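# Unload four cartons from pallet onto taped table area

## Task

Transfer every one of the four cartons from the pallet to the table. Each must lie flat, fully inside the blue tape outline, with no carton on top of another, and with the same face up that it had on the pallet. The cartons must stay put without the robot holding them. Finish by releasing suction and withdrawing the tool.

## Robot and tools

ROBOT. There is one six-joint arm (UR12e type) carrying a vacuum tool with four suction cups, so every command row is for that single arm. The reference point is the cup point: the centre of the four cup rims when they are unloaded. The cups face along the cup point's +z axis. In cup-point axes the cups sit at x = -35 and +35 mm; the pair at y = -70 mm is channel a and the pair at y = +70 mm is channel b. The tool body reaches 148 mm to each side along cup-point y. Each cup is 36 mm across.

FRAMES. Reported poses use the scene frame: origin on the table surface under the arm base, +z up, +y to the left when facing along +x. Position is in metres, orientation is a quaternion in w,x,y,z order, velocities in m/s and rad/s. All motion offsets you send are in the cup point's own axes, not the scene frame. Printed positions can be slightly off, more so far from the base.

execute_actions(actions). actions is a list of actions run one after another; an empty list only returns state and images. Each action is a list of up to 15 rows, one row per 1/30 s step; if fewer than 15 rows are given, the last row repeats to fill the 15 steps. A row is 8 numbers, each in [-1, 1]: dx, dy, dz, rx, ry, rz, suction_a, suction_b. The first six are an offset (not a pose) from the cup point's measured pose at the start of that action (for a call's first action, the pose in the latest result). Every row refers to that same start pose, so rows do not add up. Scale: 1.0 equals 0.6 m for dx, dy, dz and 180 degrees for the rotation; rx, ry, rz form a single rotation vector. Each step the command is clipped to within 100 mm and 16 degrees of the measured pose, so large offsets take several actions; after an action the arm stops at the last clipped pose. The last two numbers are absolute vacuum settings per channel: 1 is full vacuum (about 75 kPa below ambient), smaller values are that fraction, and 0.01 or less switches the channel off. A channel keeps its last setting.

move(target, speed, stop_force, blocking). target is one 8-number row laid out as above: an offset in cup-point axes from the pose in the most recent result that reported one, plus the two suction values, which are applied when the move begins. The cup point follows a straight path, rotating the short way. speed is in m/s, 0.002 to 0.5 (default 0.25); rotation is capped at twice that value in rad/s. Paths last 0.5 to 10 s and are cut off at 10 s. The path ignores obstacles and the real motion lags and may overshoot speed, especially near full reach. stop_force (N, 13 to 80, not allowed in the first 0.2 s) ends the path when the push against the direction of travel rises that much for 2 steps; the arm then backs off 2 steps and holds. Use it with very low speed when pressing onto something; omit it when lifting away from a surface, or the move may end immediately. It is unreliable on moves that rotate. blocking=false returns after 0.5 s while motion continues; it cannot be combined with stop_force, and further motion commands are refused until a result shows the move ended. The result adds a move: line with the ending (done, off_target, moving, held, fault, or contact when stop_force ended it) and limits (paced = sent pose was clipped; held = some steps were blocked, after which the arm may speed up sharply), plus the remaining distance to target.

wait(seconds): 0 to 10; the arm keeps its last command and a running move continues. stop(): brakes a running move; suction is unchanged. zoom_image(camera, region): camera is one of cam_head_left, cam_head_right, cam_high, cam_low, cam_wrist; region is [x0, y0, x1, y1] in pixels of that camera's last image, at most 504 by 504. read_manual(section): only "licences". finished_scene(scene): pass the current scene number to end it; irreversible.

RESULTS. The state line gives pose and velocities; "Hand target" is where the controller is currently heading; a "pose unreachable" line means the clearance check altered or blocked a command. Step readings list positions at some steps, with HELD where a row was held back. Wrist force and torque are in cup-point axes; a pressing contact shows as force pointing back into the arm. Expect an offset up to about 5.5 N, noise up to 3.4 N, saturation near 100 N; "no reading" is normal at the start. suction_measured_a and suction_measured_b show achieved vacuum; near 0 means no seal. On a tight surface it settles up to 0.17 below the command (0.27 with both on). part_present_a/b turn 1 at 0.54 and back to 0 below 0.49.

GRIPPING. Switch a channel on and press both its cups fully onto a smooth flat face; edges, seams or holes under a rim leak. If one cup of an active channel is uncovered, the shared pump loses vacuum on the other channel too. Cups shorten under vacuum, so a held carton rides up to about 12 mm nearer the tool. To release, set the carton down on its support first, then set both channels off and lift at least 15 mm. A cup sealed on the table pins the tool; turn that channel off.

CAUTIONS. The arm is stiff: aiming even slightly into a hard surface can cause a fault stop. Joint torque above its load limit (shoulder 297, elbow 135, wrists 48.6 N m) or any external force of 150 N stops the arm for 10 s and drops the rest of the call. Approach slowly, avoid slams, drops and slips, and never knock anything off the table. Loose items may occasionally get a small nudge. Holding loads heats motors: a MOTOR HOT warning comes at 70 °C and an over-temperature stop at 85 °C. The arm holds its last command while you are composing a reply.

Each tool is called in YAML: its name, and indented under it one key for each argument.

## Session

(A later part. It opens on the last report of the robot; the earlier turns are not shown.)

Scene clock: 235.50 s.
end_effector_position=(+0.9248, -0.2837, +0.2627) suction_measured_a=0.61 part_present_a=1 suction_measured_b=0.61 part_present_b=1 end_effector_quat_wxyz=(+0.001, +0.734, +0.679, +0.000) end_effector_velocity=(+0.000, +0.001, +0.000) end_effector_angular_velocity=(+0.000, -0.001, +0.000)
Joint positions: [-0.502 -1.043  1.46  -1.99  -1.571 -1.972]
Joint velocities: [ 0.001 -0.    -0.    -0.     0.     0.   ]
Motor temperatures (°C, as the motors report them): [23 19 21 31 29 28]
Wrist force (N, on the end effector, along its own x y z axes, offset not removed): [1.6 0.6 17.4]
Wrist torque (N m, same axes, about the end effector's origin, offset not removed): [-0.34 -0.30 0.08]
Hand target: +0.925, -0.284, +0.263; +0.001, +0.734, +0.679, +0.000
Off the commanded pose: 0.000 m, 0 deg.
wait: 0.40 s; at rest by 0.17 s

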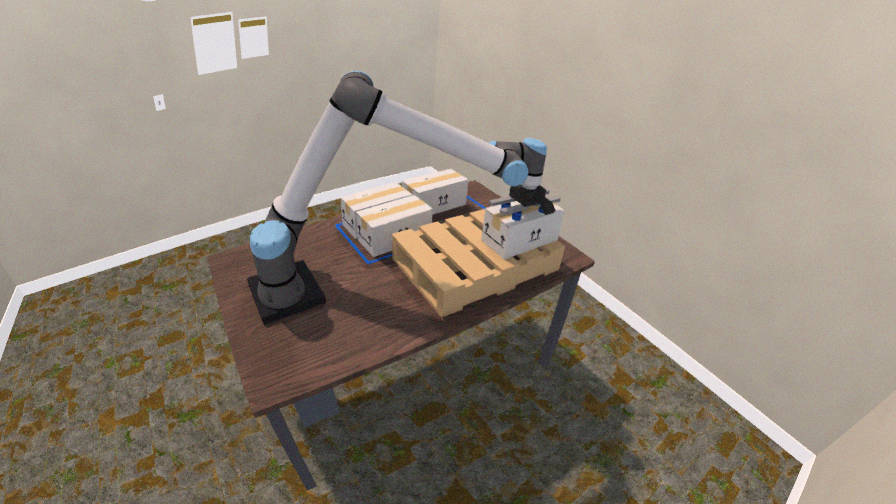

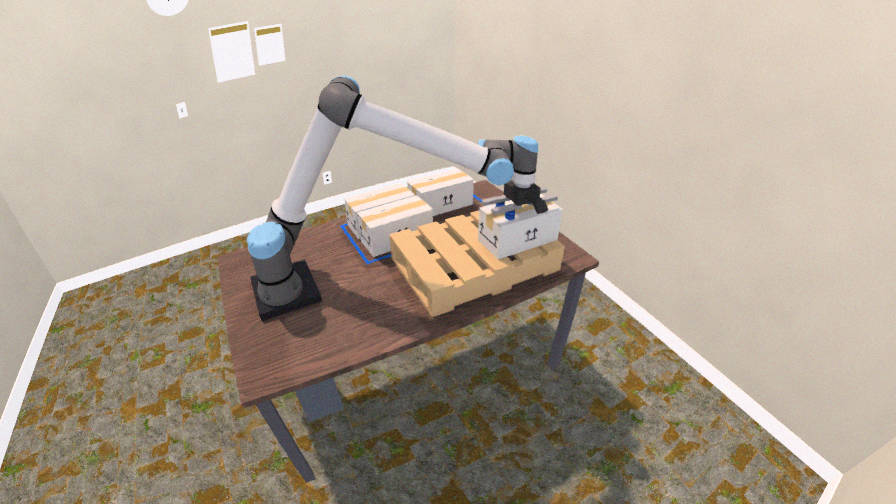

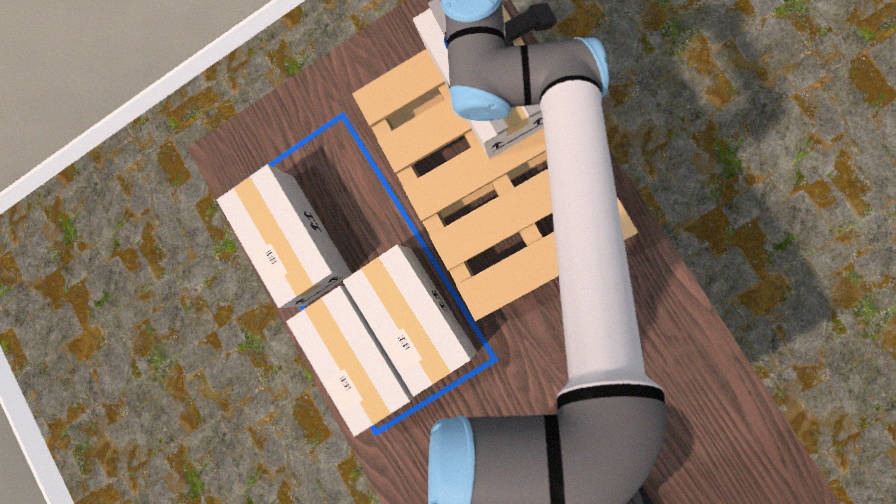

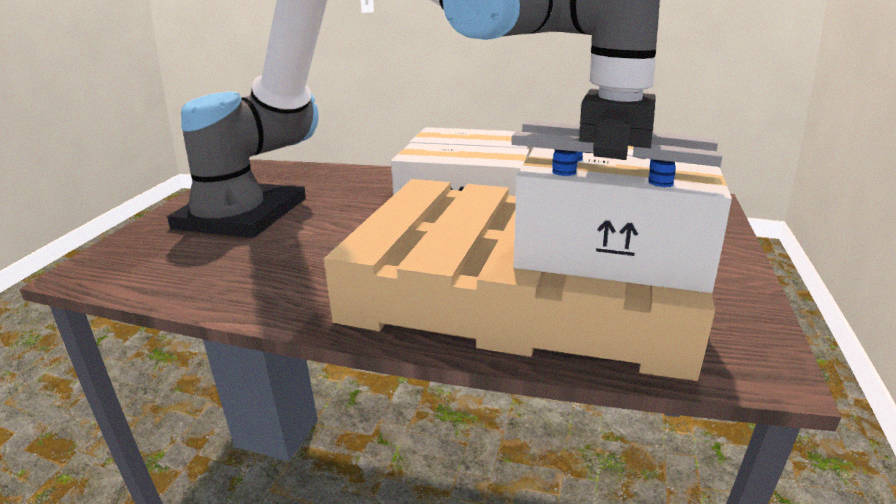

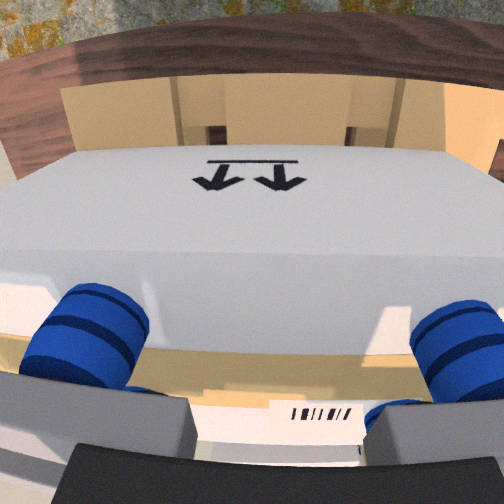

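move:
  target: [0.02,0,-0.043,0,0,0,1,1]
  speed: 0.1

move:
  target: [0.632,-0.1,0,0,0,-0.022,1,1]
  speed: 0.4

move:
  target: [0.05,0,0.232,0,0,0,1,1]
  speed: 0.3

move:
  target: [0,0,0.035,0,0,0,1,1]
  speed: 0.012
  stop_force: 15

Scene clock: 241.60 s.
end_effector_position=(+0.9257, -0.2719, +0.2881) suction_measured_a=0.64 part_present_a=1 suction_measured_b=0.64 part_present_b=1 end_effector_quat_wxyz=(+0.001, +0.734, +0.679, +0.001) end_effector_velocity=(+0.000, +0.002, +0.002) end_effector_angular_velocity=(-0.000, +0.001, +0.001)
Joint positions: [-0.49  -1.063  1.443 -1.953 -1.571 -1.96 ]
Joint velocities: [ 0.002 -0.002 -0.002  0.004 -0.001  0.001]
Motor temperatures (°C, as the motors report them): [23 19 21 31 29 28]
Wrist force (N, on the end effector, along its own x y z axes, offset not removed): [-0.6 0.6 19.3]
Wrist torque (N m, same axes, about the end effector's origin, offset not removed): [-0.17 -0.11 0.17]
Hand target: +0.926, -0.272, +0.288; +0.001, +0.734, +0.679, +0.000
Off the commanded pose: 0.000 m, 0 deg.
move: done

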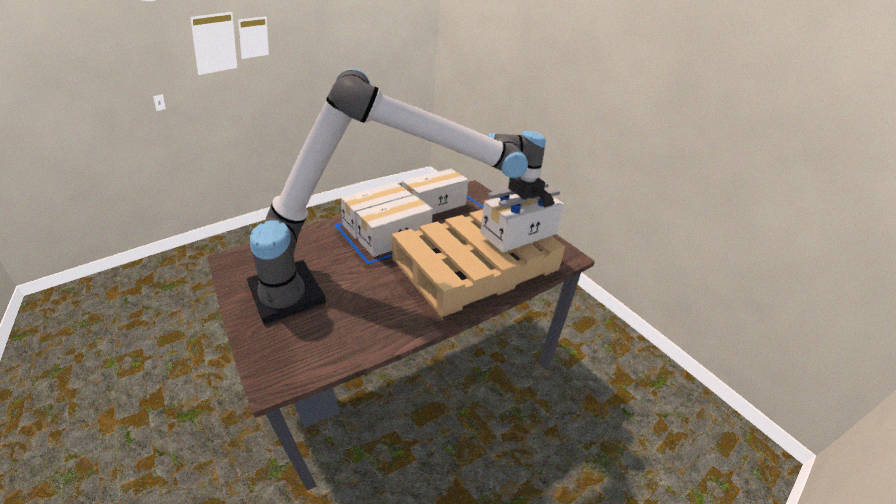

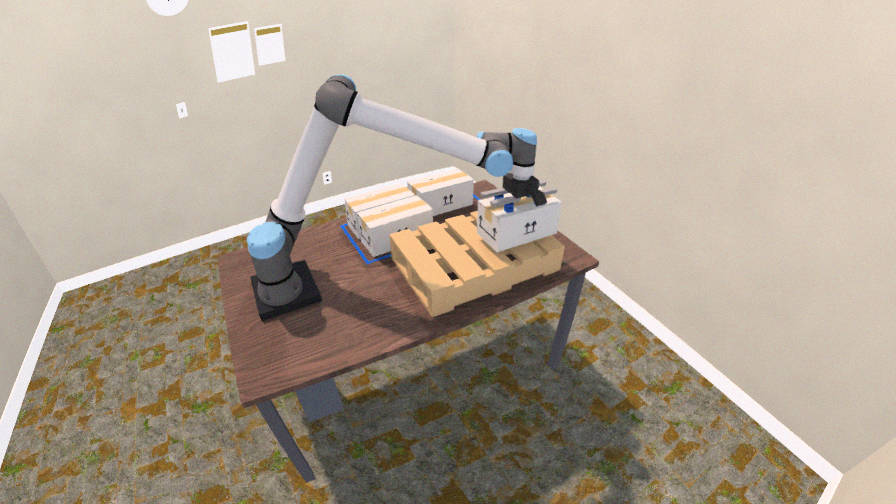

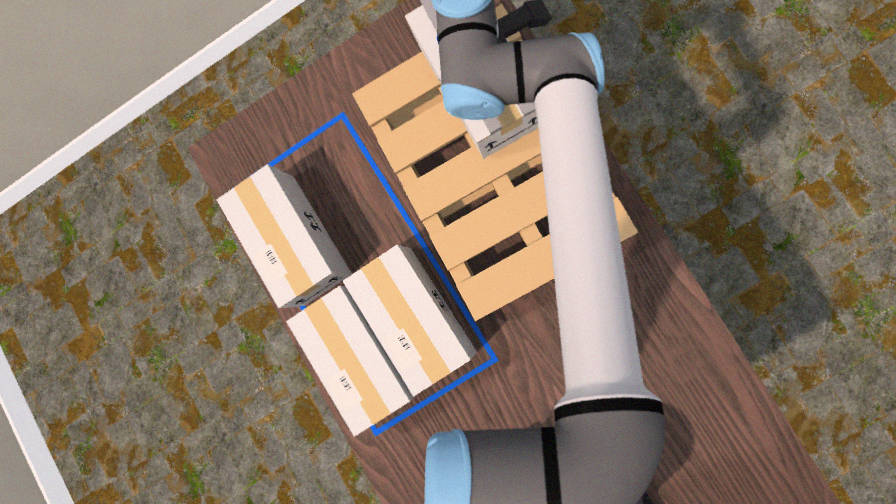

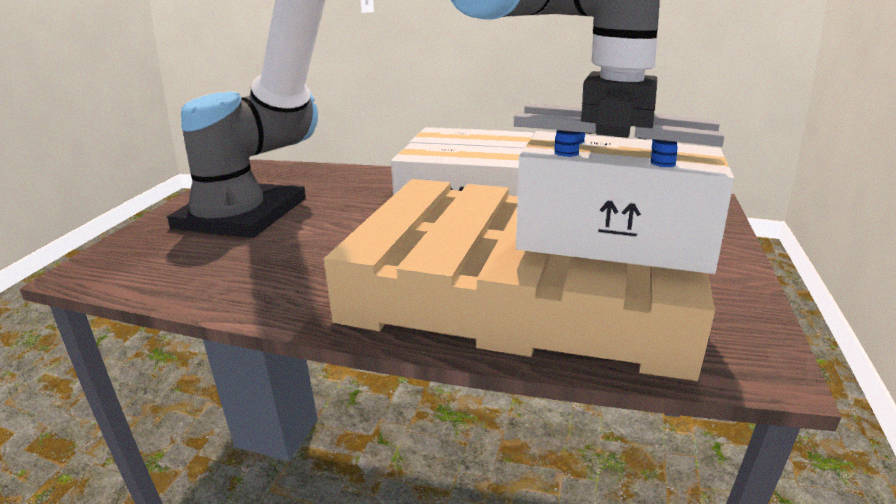

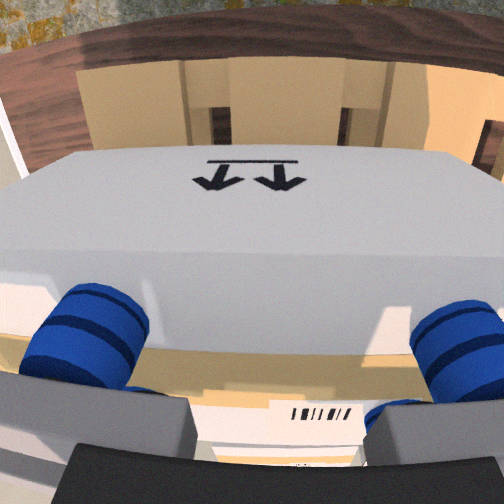

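Scene clock: 243.33 s.
end_effector_position=(+0.8952, +0.1103, +0.2880) suction_measured_a=0.64 part_present_a=1 suction_measured_b=0.64 part_present_b=1 end_effector_quat_wxyz=(+0.001, +0.710, +0.704, +0.001) end_effector_velocity=(+0.000, +0.003, +0.000) end_effector_angular_velocity=(+0.000, -0.000, +0.001)
Joint positions: [-0.095 -1.159  1.589 -2.003 -1.572 -1.634]
Joint velocities: [ 0.004  0.001 -0.001  0.     0.     0.003]
Motor temperatures (°C, as the motors report them): [23 19 21 31 29 28]
Wrist force (N, on the end effector, along its own x y z axes, offset not removed): [-1.3 -1.6 18.8]
Wrist torque (N m, same axes, about the end effector's origin, offset not removed): [-0.50 0.00 -0.01]
Hand target: +0.895, +0.111, +0.288; +0.001, +0.710, +0.704, +0.001
Off the commanded pose: 0.001 m, 0 deg.
move: done

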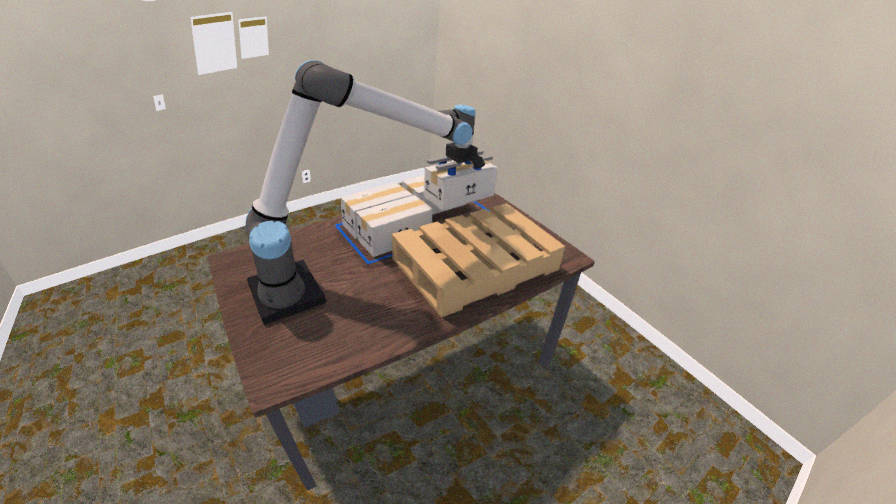

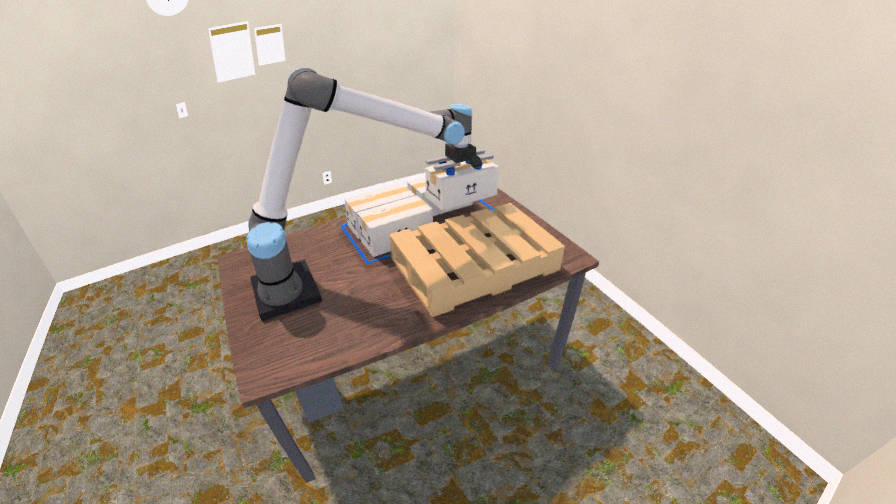

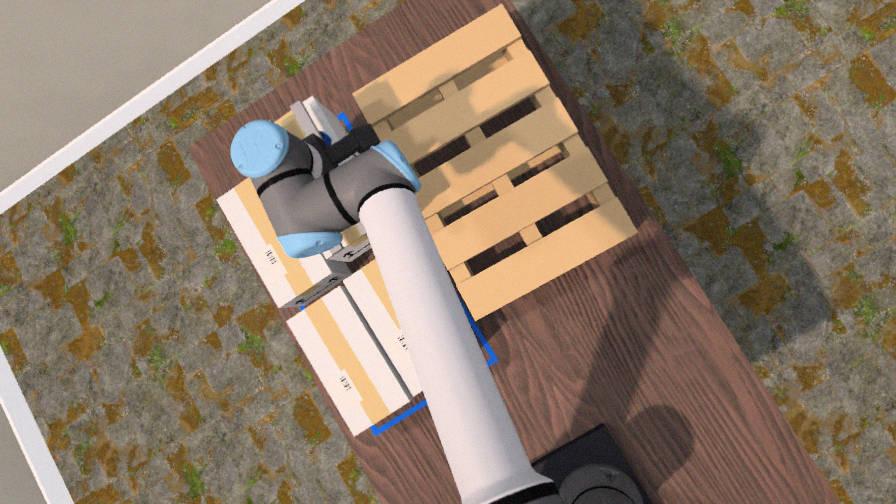

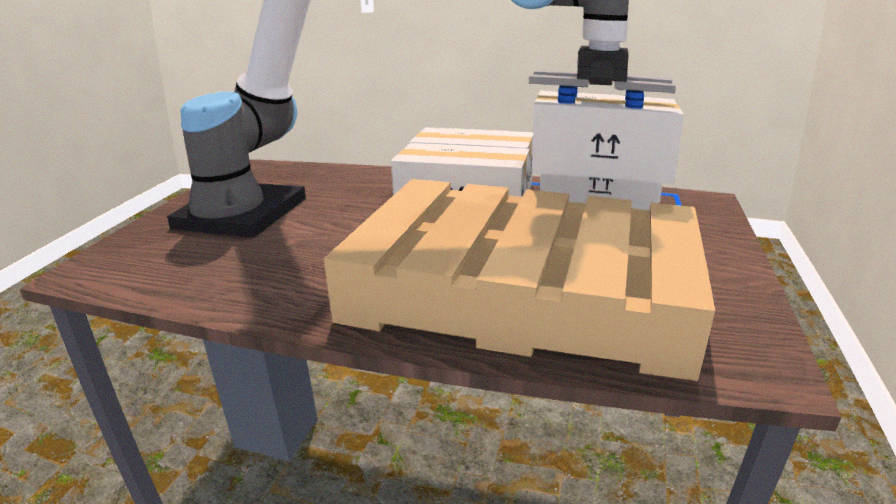

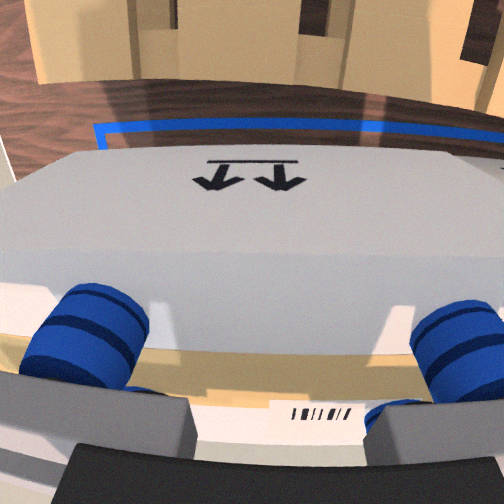

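Scene clock: 244.53 s.
end_effector_position=(+0.8956, +0.1402, +0.1492) suction_measured_a=0.64 part_present_a=1 suction_measured_b=0.64 part_present_b=1 end_effector_quat_wxyz=(+0.001, +0.710, +0.704, +0.001) end_effector_velocity=(-0.000, +0.001, -0.003) end_effector_angular_velocity=(-0.000, +0.001, +0.000)
Joint positions: [-0.061 -1.036  1.68  -2.216 -1.572 -1.6  ]
Joint velocities: [ 0.001  0.003  0.001 -0.004 -0.     0.001]
Motor temperatures (°C, as the motors report them): [23 19 21 31 29 28]
Wrist force (N, on the end effector, along its own x y z axes, offset not removed): [0.9 -2.9 20.4]
Wrist torque (N m, same axes, about the end effector's origin, offset not removed): [-0.59 -0.26 0.10]
Hand target: +0.896, +0.140, +0.149; +0.001, +0.710, +0.704, +0.001
Off the commanded pose: 0.000 m, 0 deg.
move: done

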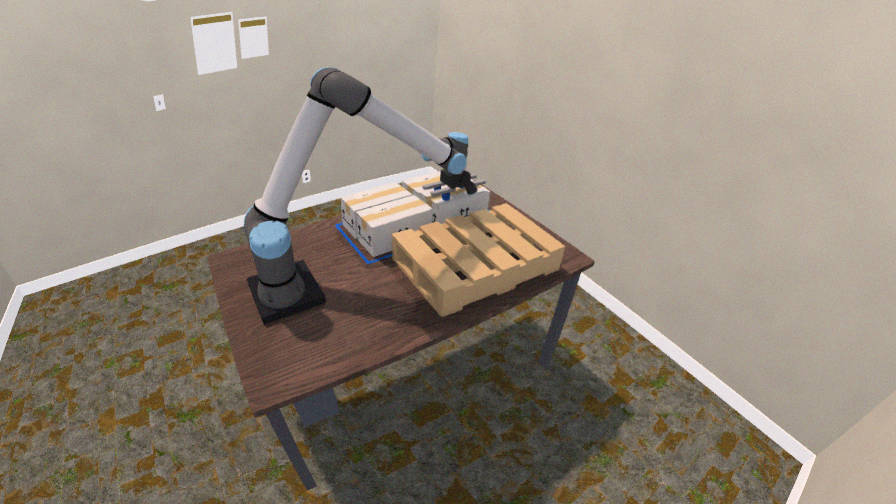

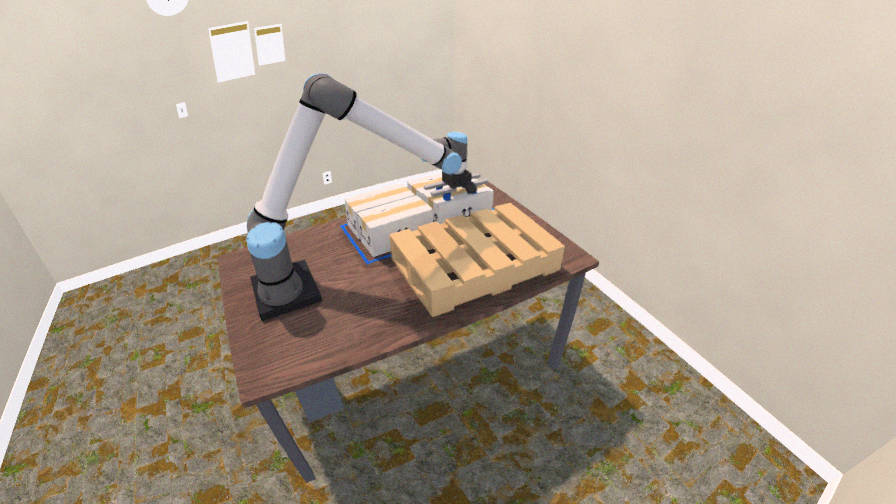

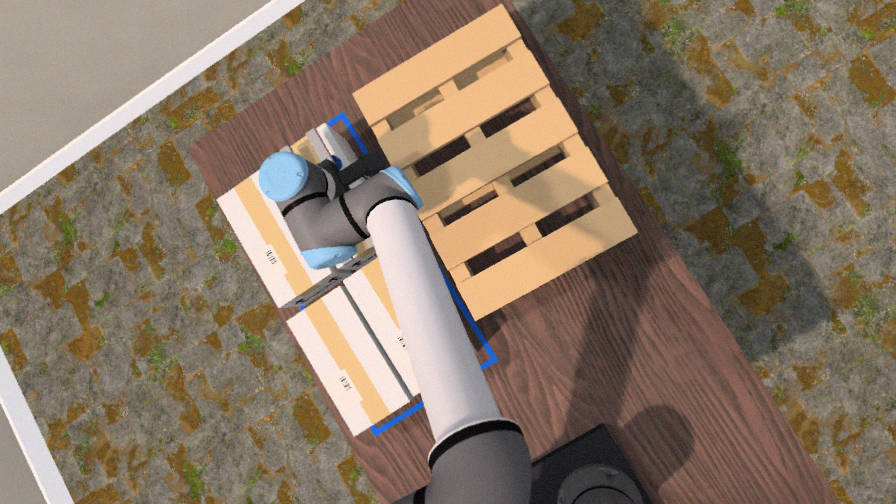

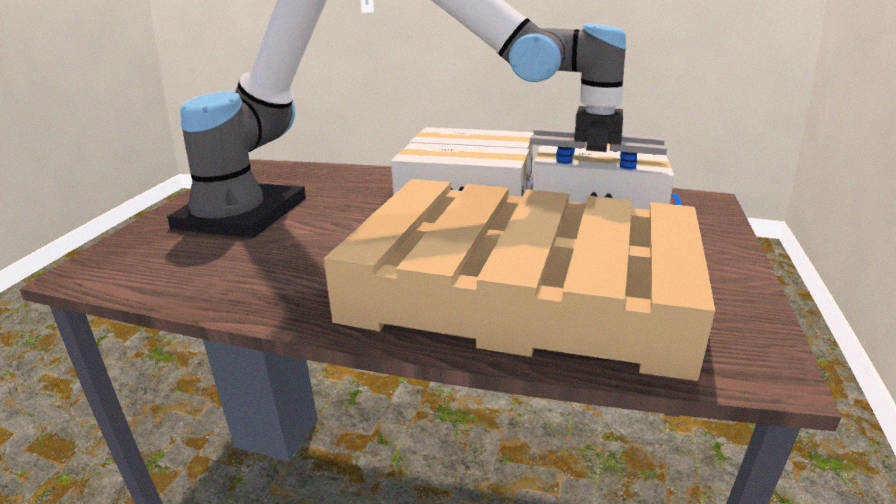

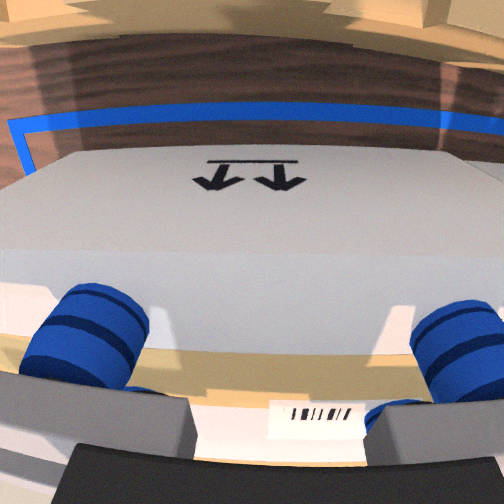

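Scene clock: 245.93 s.
end_effector_position=(+0.8957, +0.1402, +0.1371) suction_measured_a=0.64 part_present_a=1 suction_measured_b=0.64 part_present_b=1 end_effector_quat_wxyz=(+0.001, +0.710, +0.704, +0.001) end_effector_velocity=(-0.001, +0.001, +0.002) end_effector_angular_velocity=(+0.000, +0.003, +0.001)
Joint positions: [-0.061 -1.024  1.686 -2.235 -1.572 -1.6  ]
Joint velocities: [ 0.001 -0.002 -0.001  0.006  0.    -0.   ]
Motor temperatures (°C, as the motors report them): [23 19 21 31 29 28]
Wrist force (N, on the end effector, along its own x y z axes, offset not removed): [4.8 4.5 -23.4]
Wrist torque (N m, same axes, about the end effector's origin, offset not removed): [-0.21 -0.45 -0.12]
Hand target: +0.896, +0.140, +0.138; +0.001, +0.710, +0.704, +0.001
Off the commanded pose: 0.009 m, 0 deg.
move: contact

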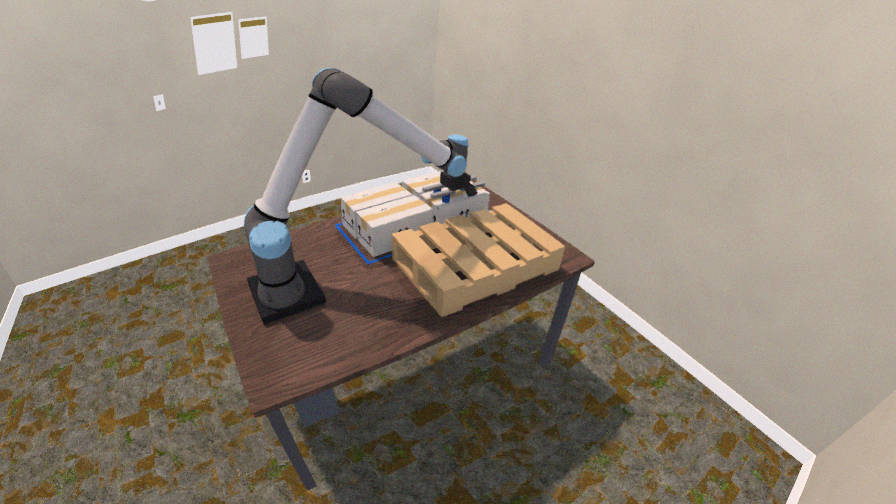

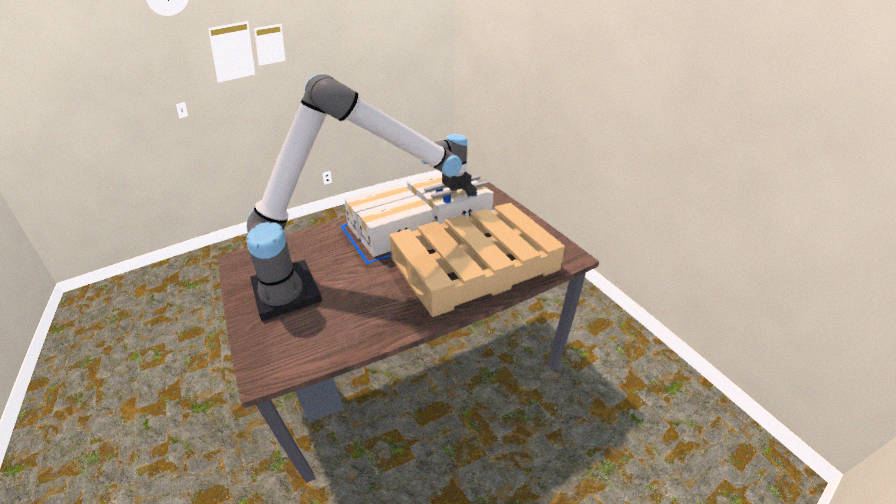

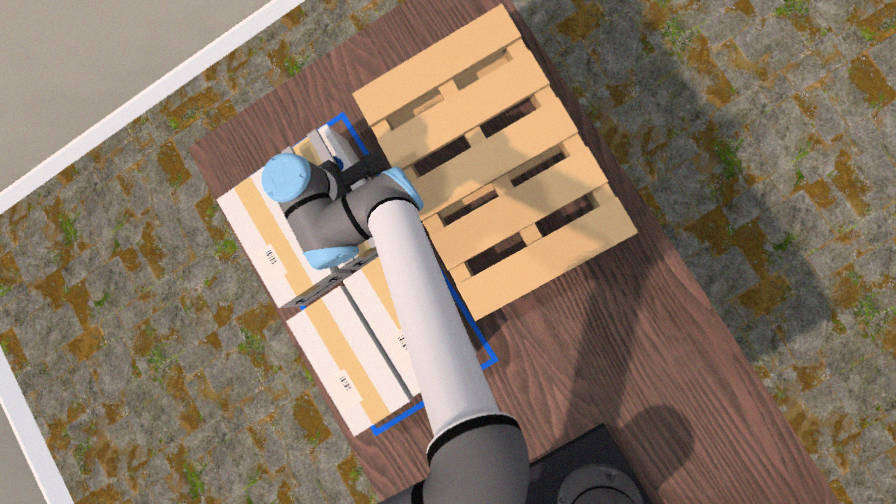

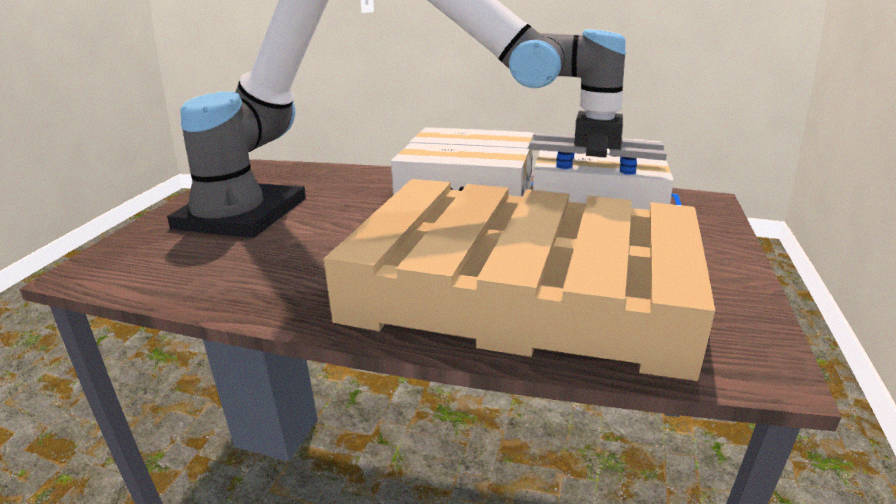

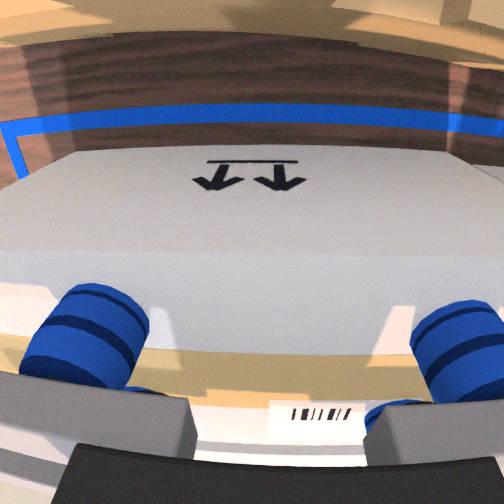

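execute_actions:
  actions:
    - [[0,0,0,0,0,0,0,0],[0,0,0,0,0,0,0,0],[0,0,0,0,0,0,0,0],[0,0,0,0,0,0,0,0],[0,0,0,0,0,0,0,0],[0,0,0,0,0,0,0,0],[0,0,0,0,0,0,0,0],[0,0,0,0,0,0,0,0],[0,0,-0.01,0,0,0,0,0],[0,0,-0.02,0,0,0,0,0],[0,0,-0.03,0,0,0,0,0],[0,0,-0.04,0,0,0,0,0]]

move:
  target: [0.66,-0.25,-0.4,0,0,0,0,0]
  speed: 0.5

Scene clock: 252.37 s.
end_effector_position=(+0.8954, +0.1402, +0.1515) suction_measured_a=0.01 part_present_a=0 suction_measured_b=0.01 part_present_b=0 end_effector_quat_wxyz=(+0.001, +0.710, +0.704, +0.001) end_effector_velocity=(-0.000, +0.000, +0.071) end_effector_angular_velocity=(+0.001, +0.000, -0.000)
Joint positions: [-0.061 -1.038  1.679 -2.213 -1.572 -1.6  ]
Joint velocities: [-0.    -0.07  -0.037  0.108  0.001  0.   ]
Motor temperatures (°C, as the motors report them): [23 19 21 31 29 28]
Wrist force (N, on the end effector, along its own x y z axes, offset not removed): [0.0 -1.2 -2.2]
Wrist torque (N m, same axes, about the end effector's origin, offset not removed): [-0.29 -0.05 0.16]
Hand target: +0.896, +0.140, +0.161; +0.001, +0.710, +0.704, +0.001
Off the commanded pose: 0.010 m, 0 deg.
Step readings (end_effector_position):
0: (+0.8957, +0.1402, +0.1377)
1: (+0.8957, +0.1402, +0.1377)
2: (+0.8958, +0.1402, +0.1379)
4: (+0.8960, +0.1402, +0.1380)
8: (+0.8959, +0.1402, +0.1378)
15: end_effector_position above

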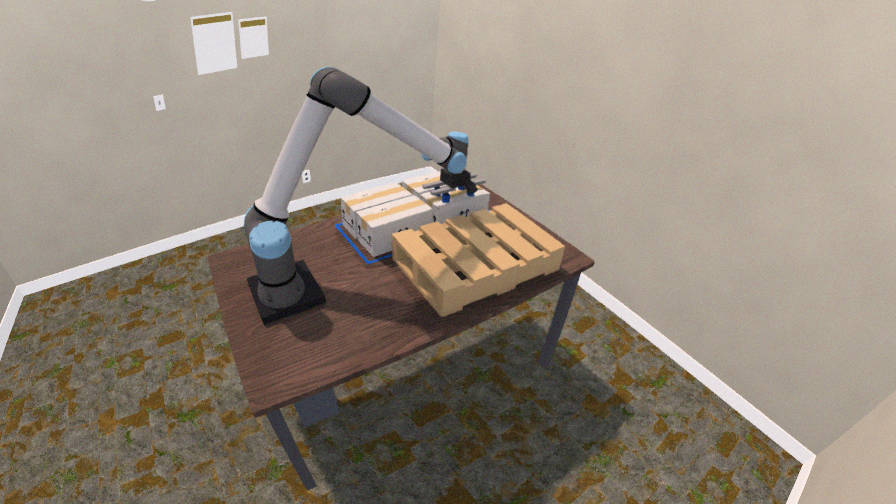

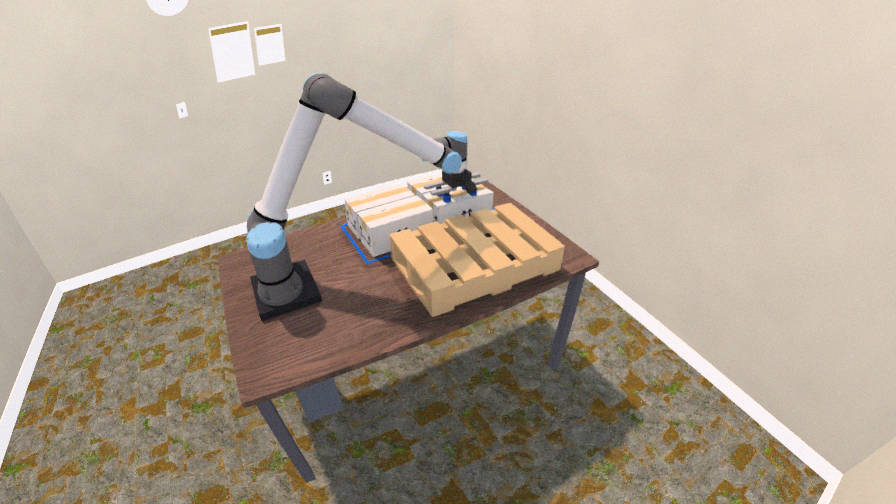

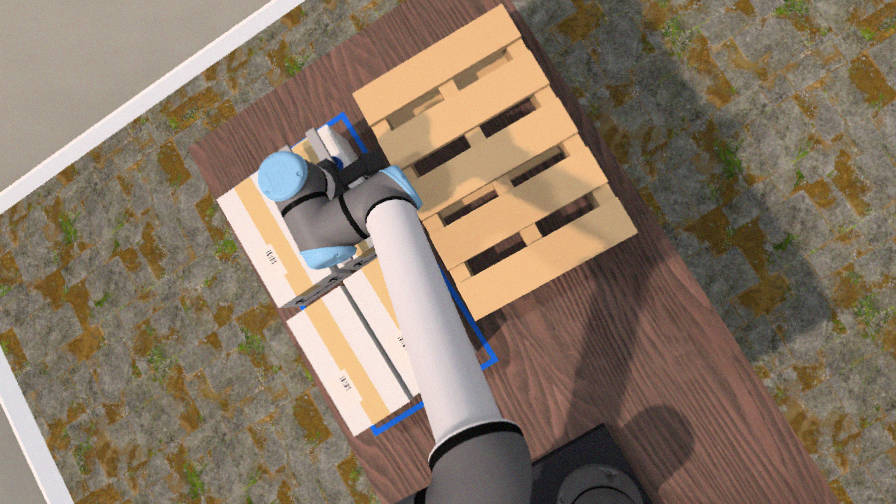

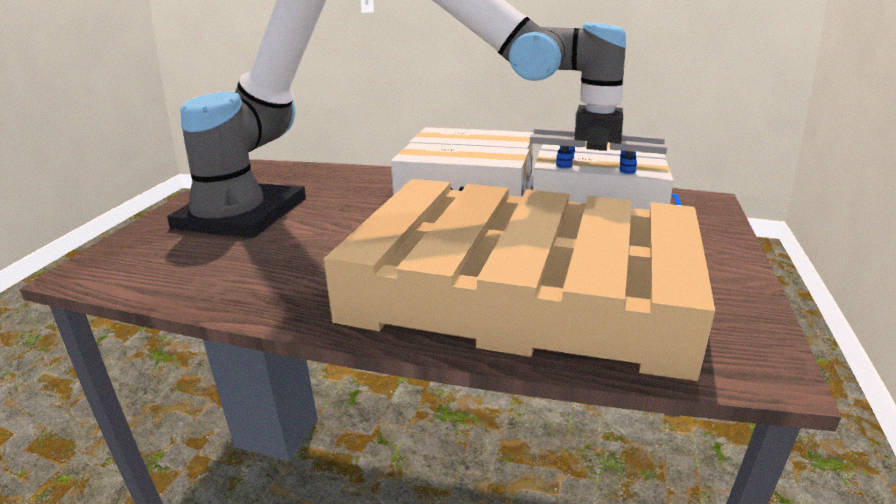

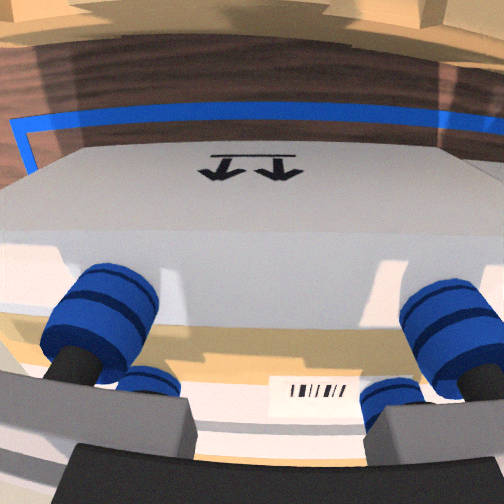

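Scene clock: 254.20 s.
end_effector_position=(+0.7487, +0.5371, +0.3911) suction_measured_a=0.01 part_present_a=0 suction_measured_b=0.01 part_present_b=0 end_effector_quat_wxyz=(+0.000, +0.710, +0.704, +0.001) end_effector_velocity=(-0.000, +0.002, +0.000) end_effector_angular_velocity=(-0.001, +0.001, -0.000)
Joint positions: [ 0.409 -1.184  1.434 -1.822 -1.572 -1.13 ]
Joint velocities: [ 0.003  0.002 -0.004  0.004 -0.001  0.003]
Motor temperatures (°C, as the motors report them): [23 19 21 31 29 28]
Wrist force (N, on the end effector, along its own x y z axes, offset not removed): [2.0 -3.0 0.9]
Wrist torque (N m, same axes, about the end effector's origin, offset not removed): [-0.50 -0.31 0.06]
Hand target: +0.749, +0.537, +0.391; +0.000, +0.710, +0.704, +0.001
Off the commanded pose: 0.001 m, 0 deg.
move: done; limits=paced

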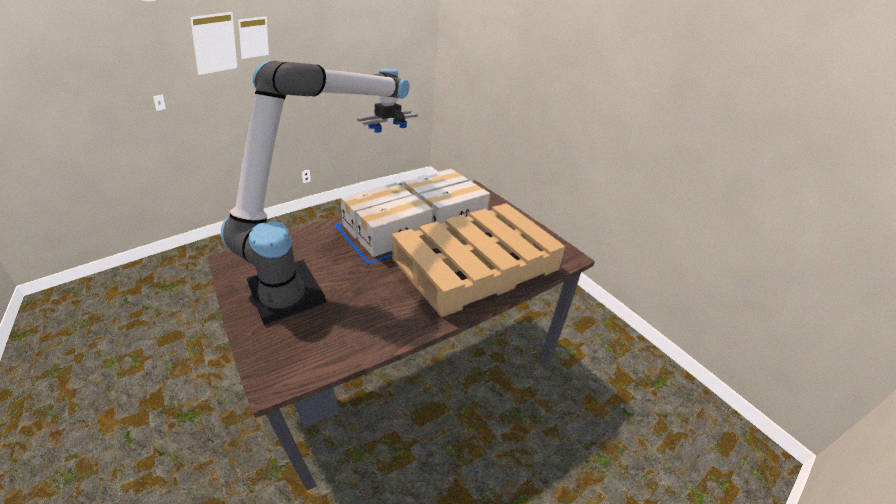

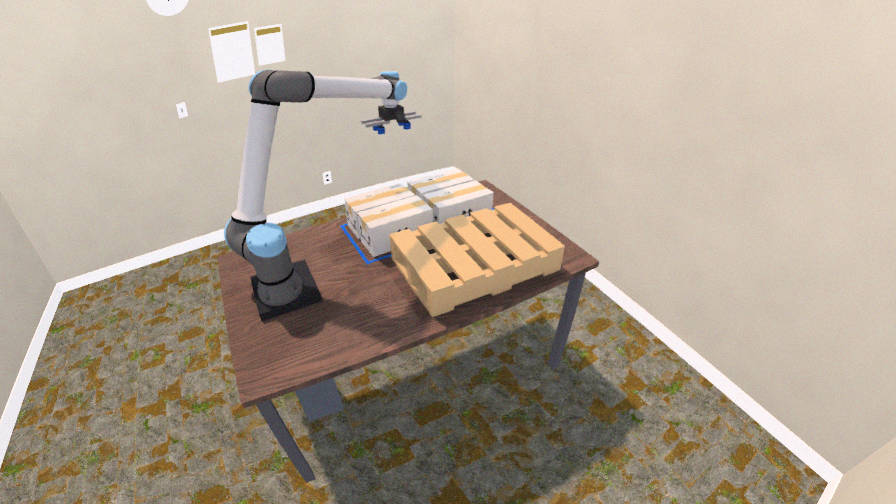

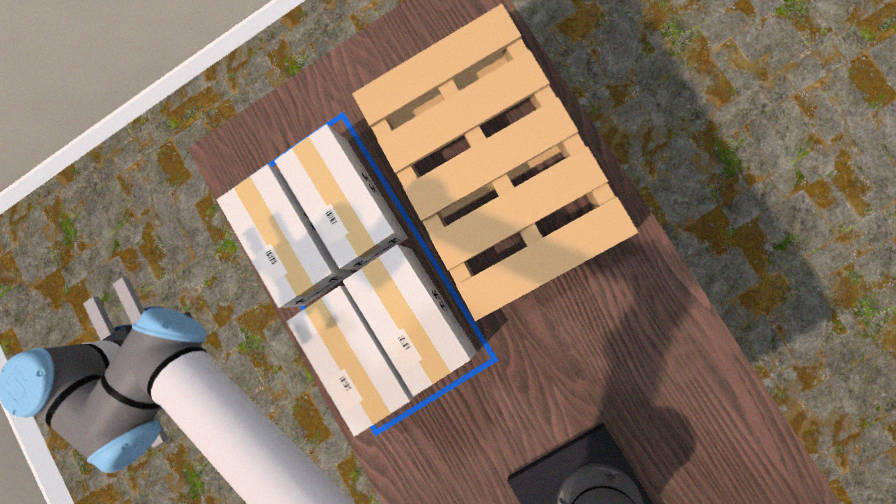

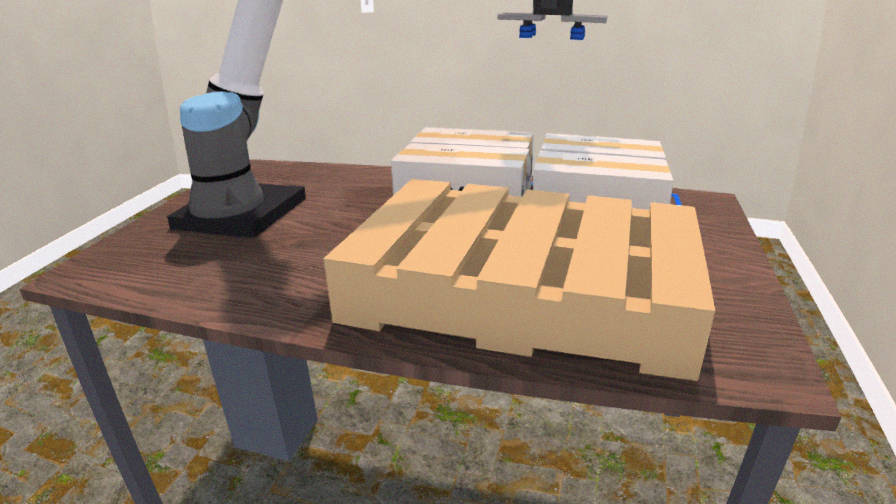

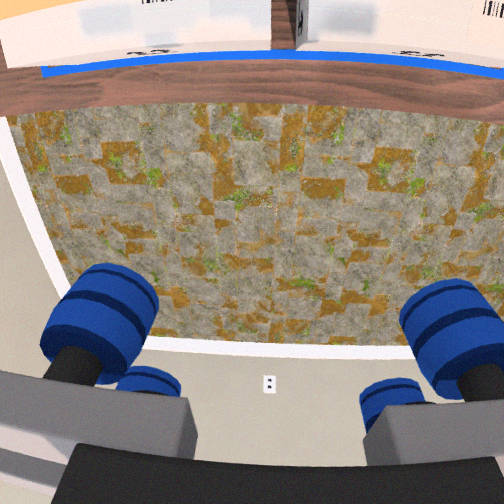

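finished_scene:
  scene: 1

The scene is finished: the task was done.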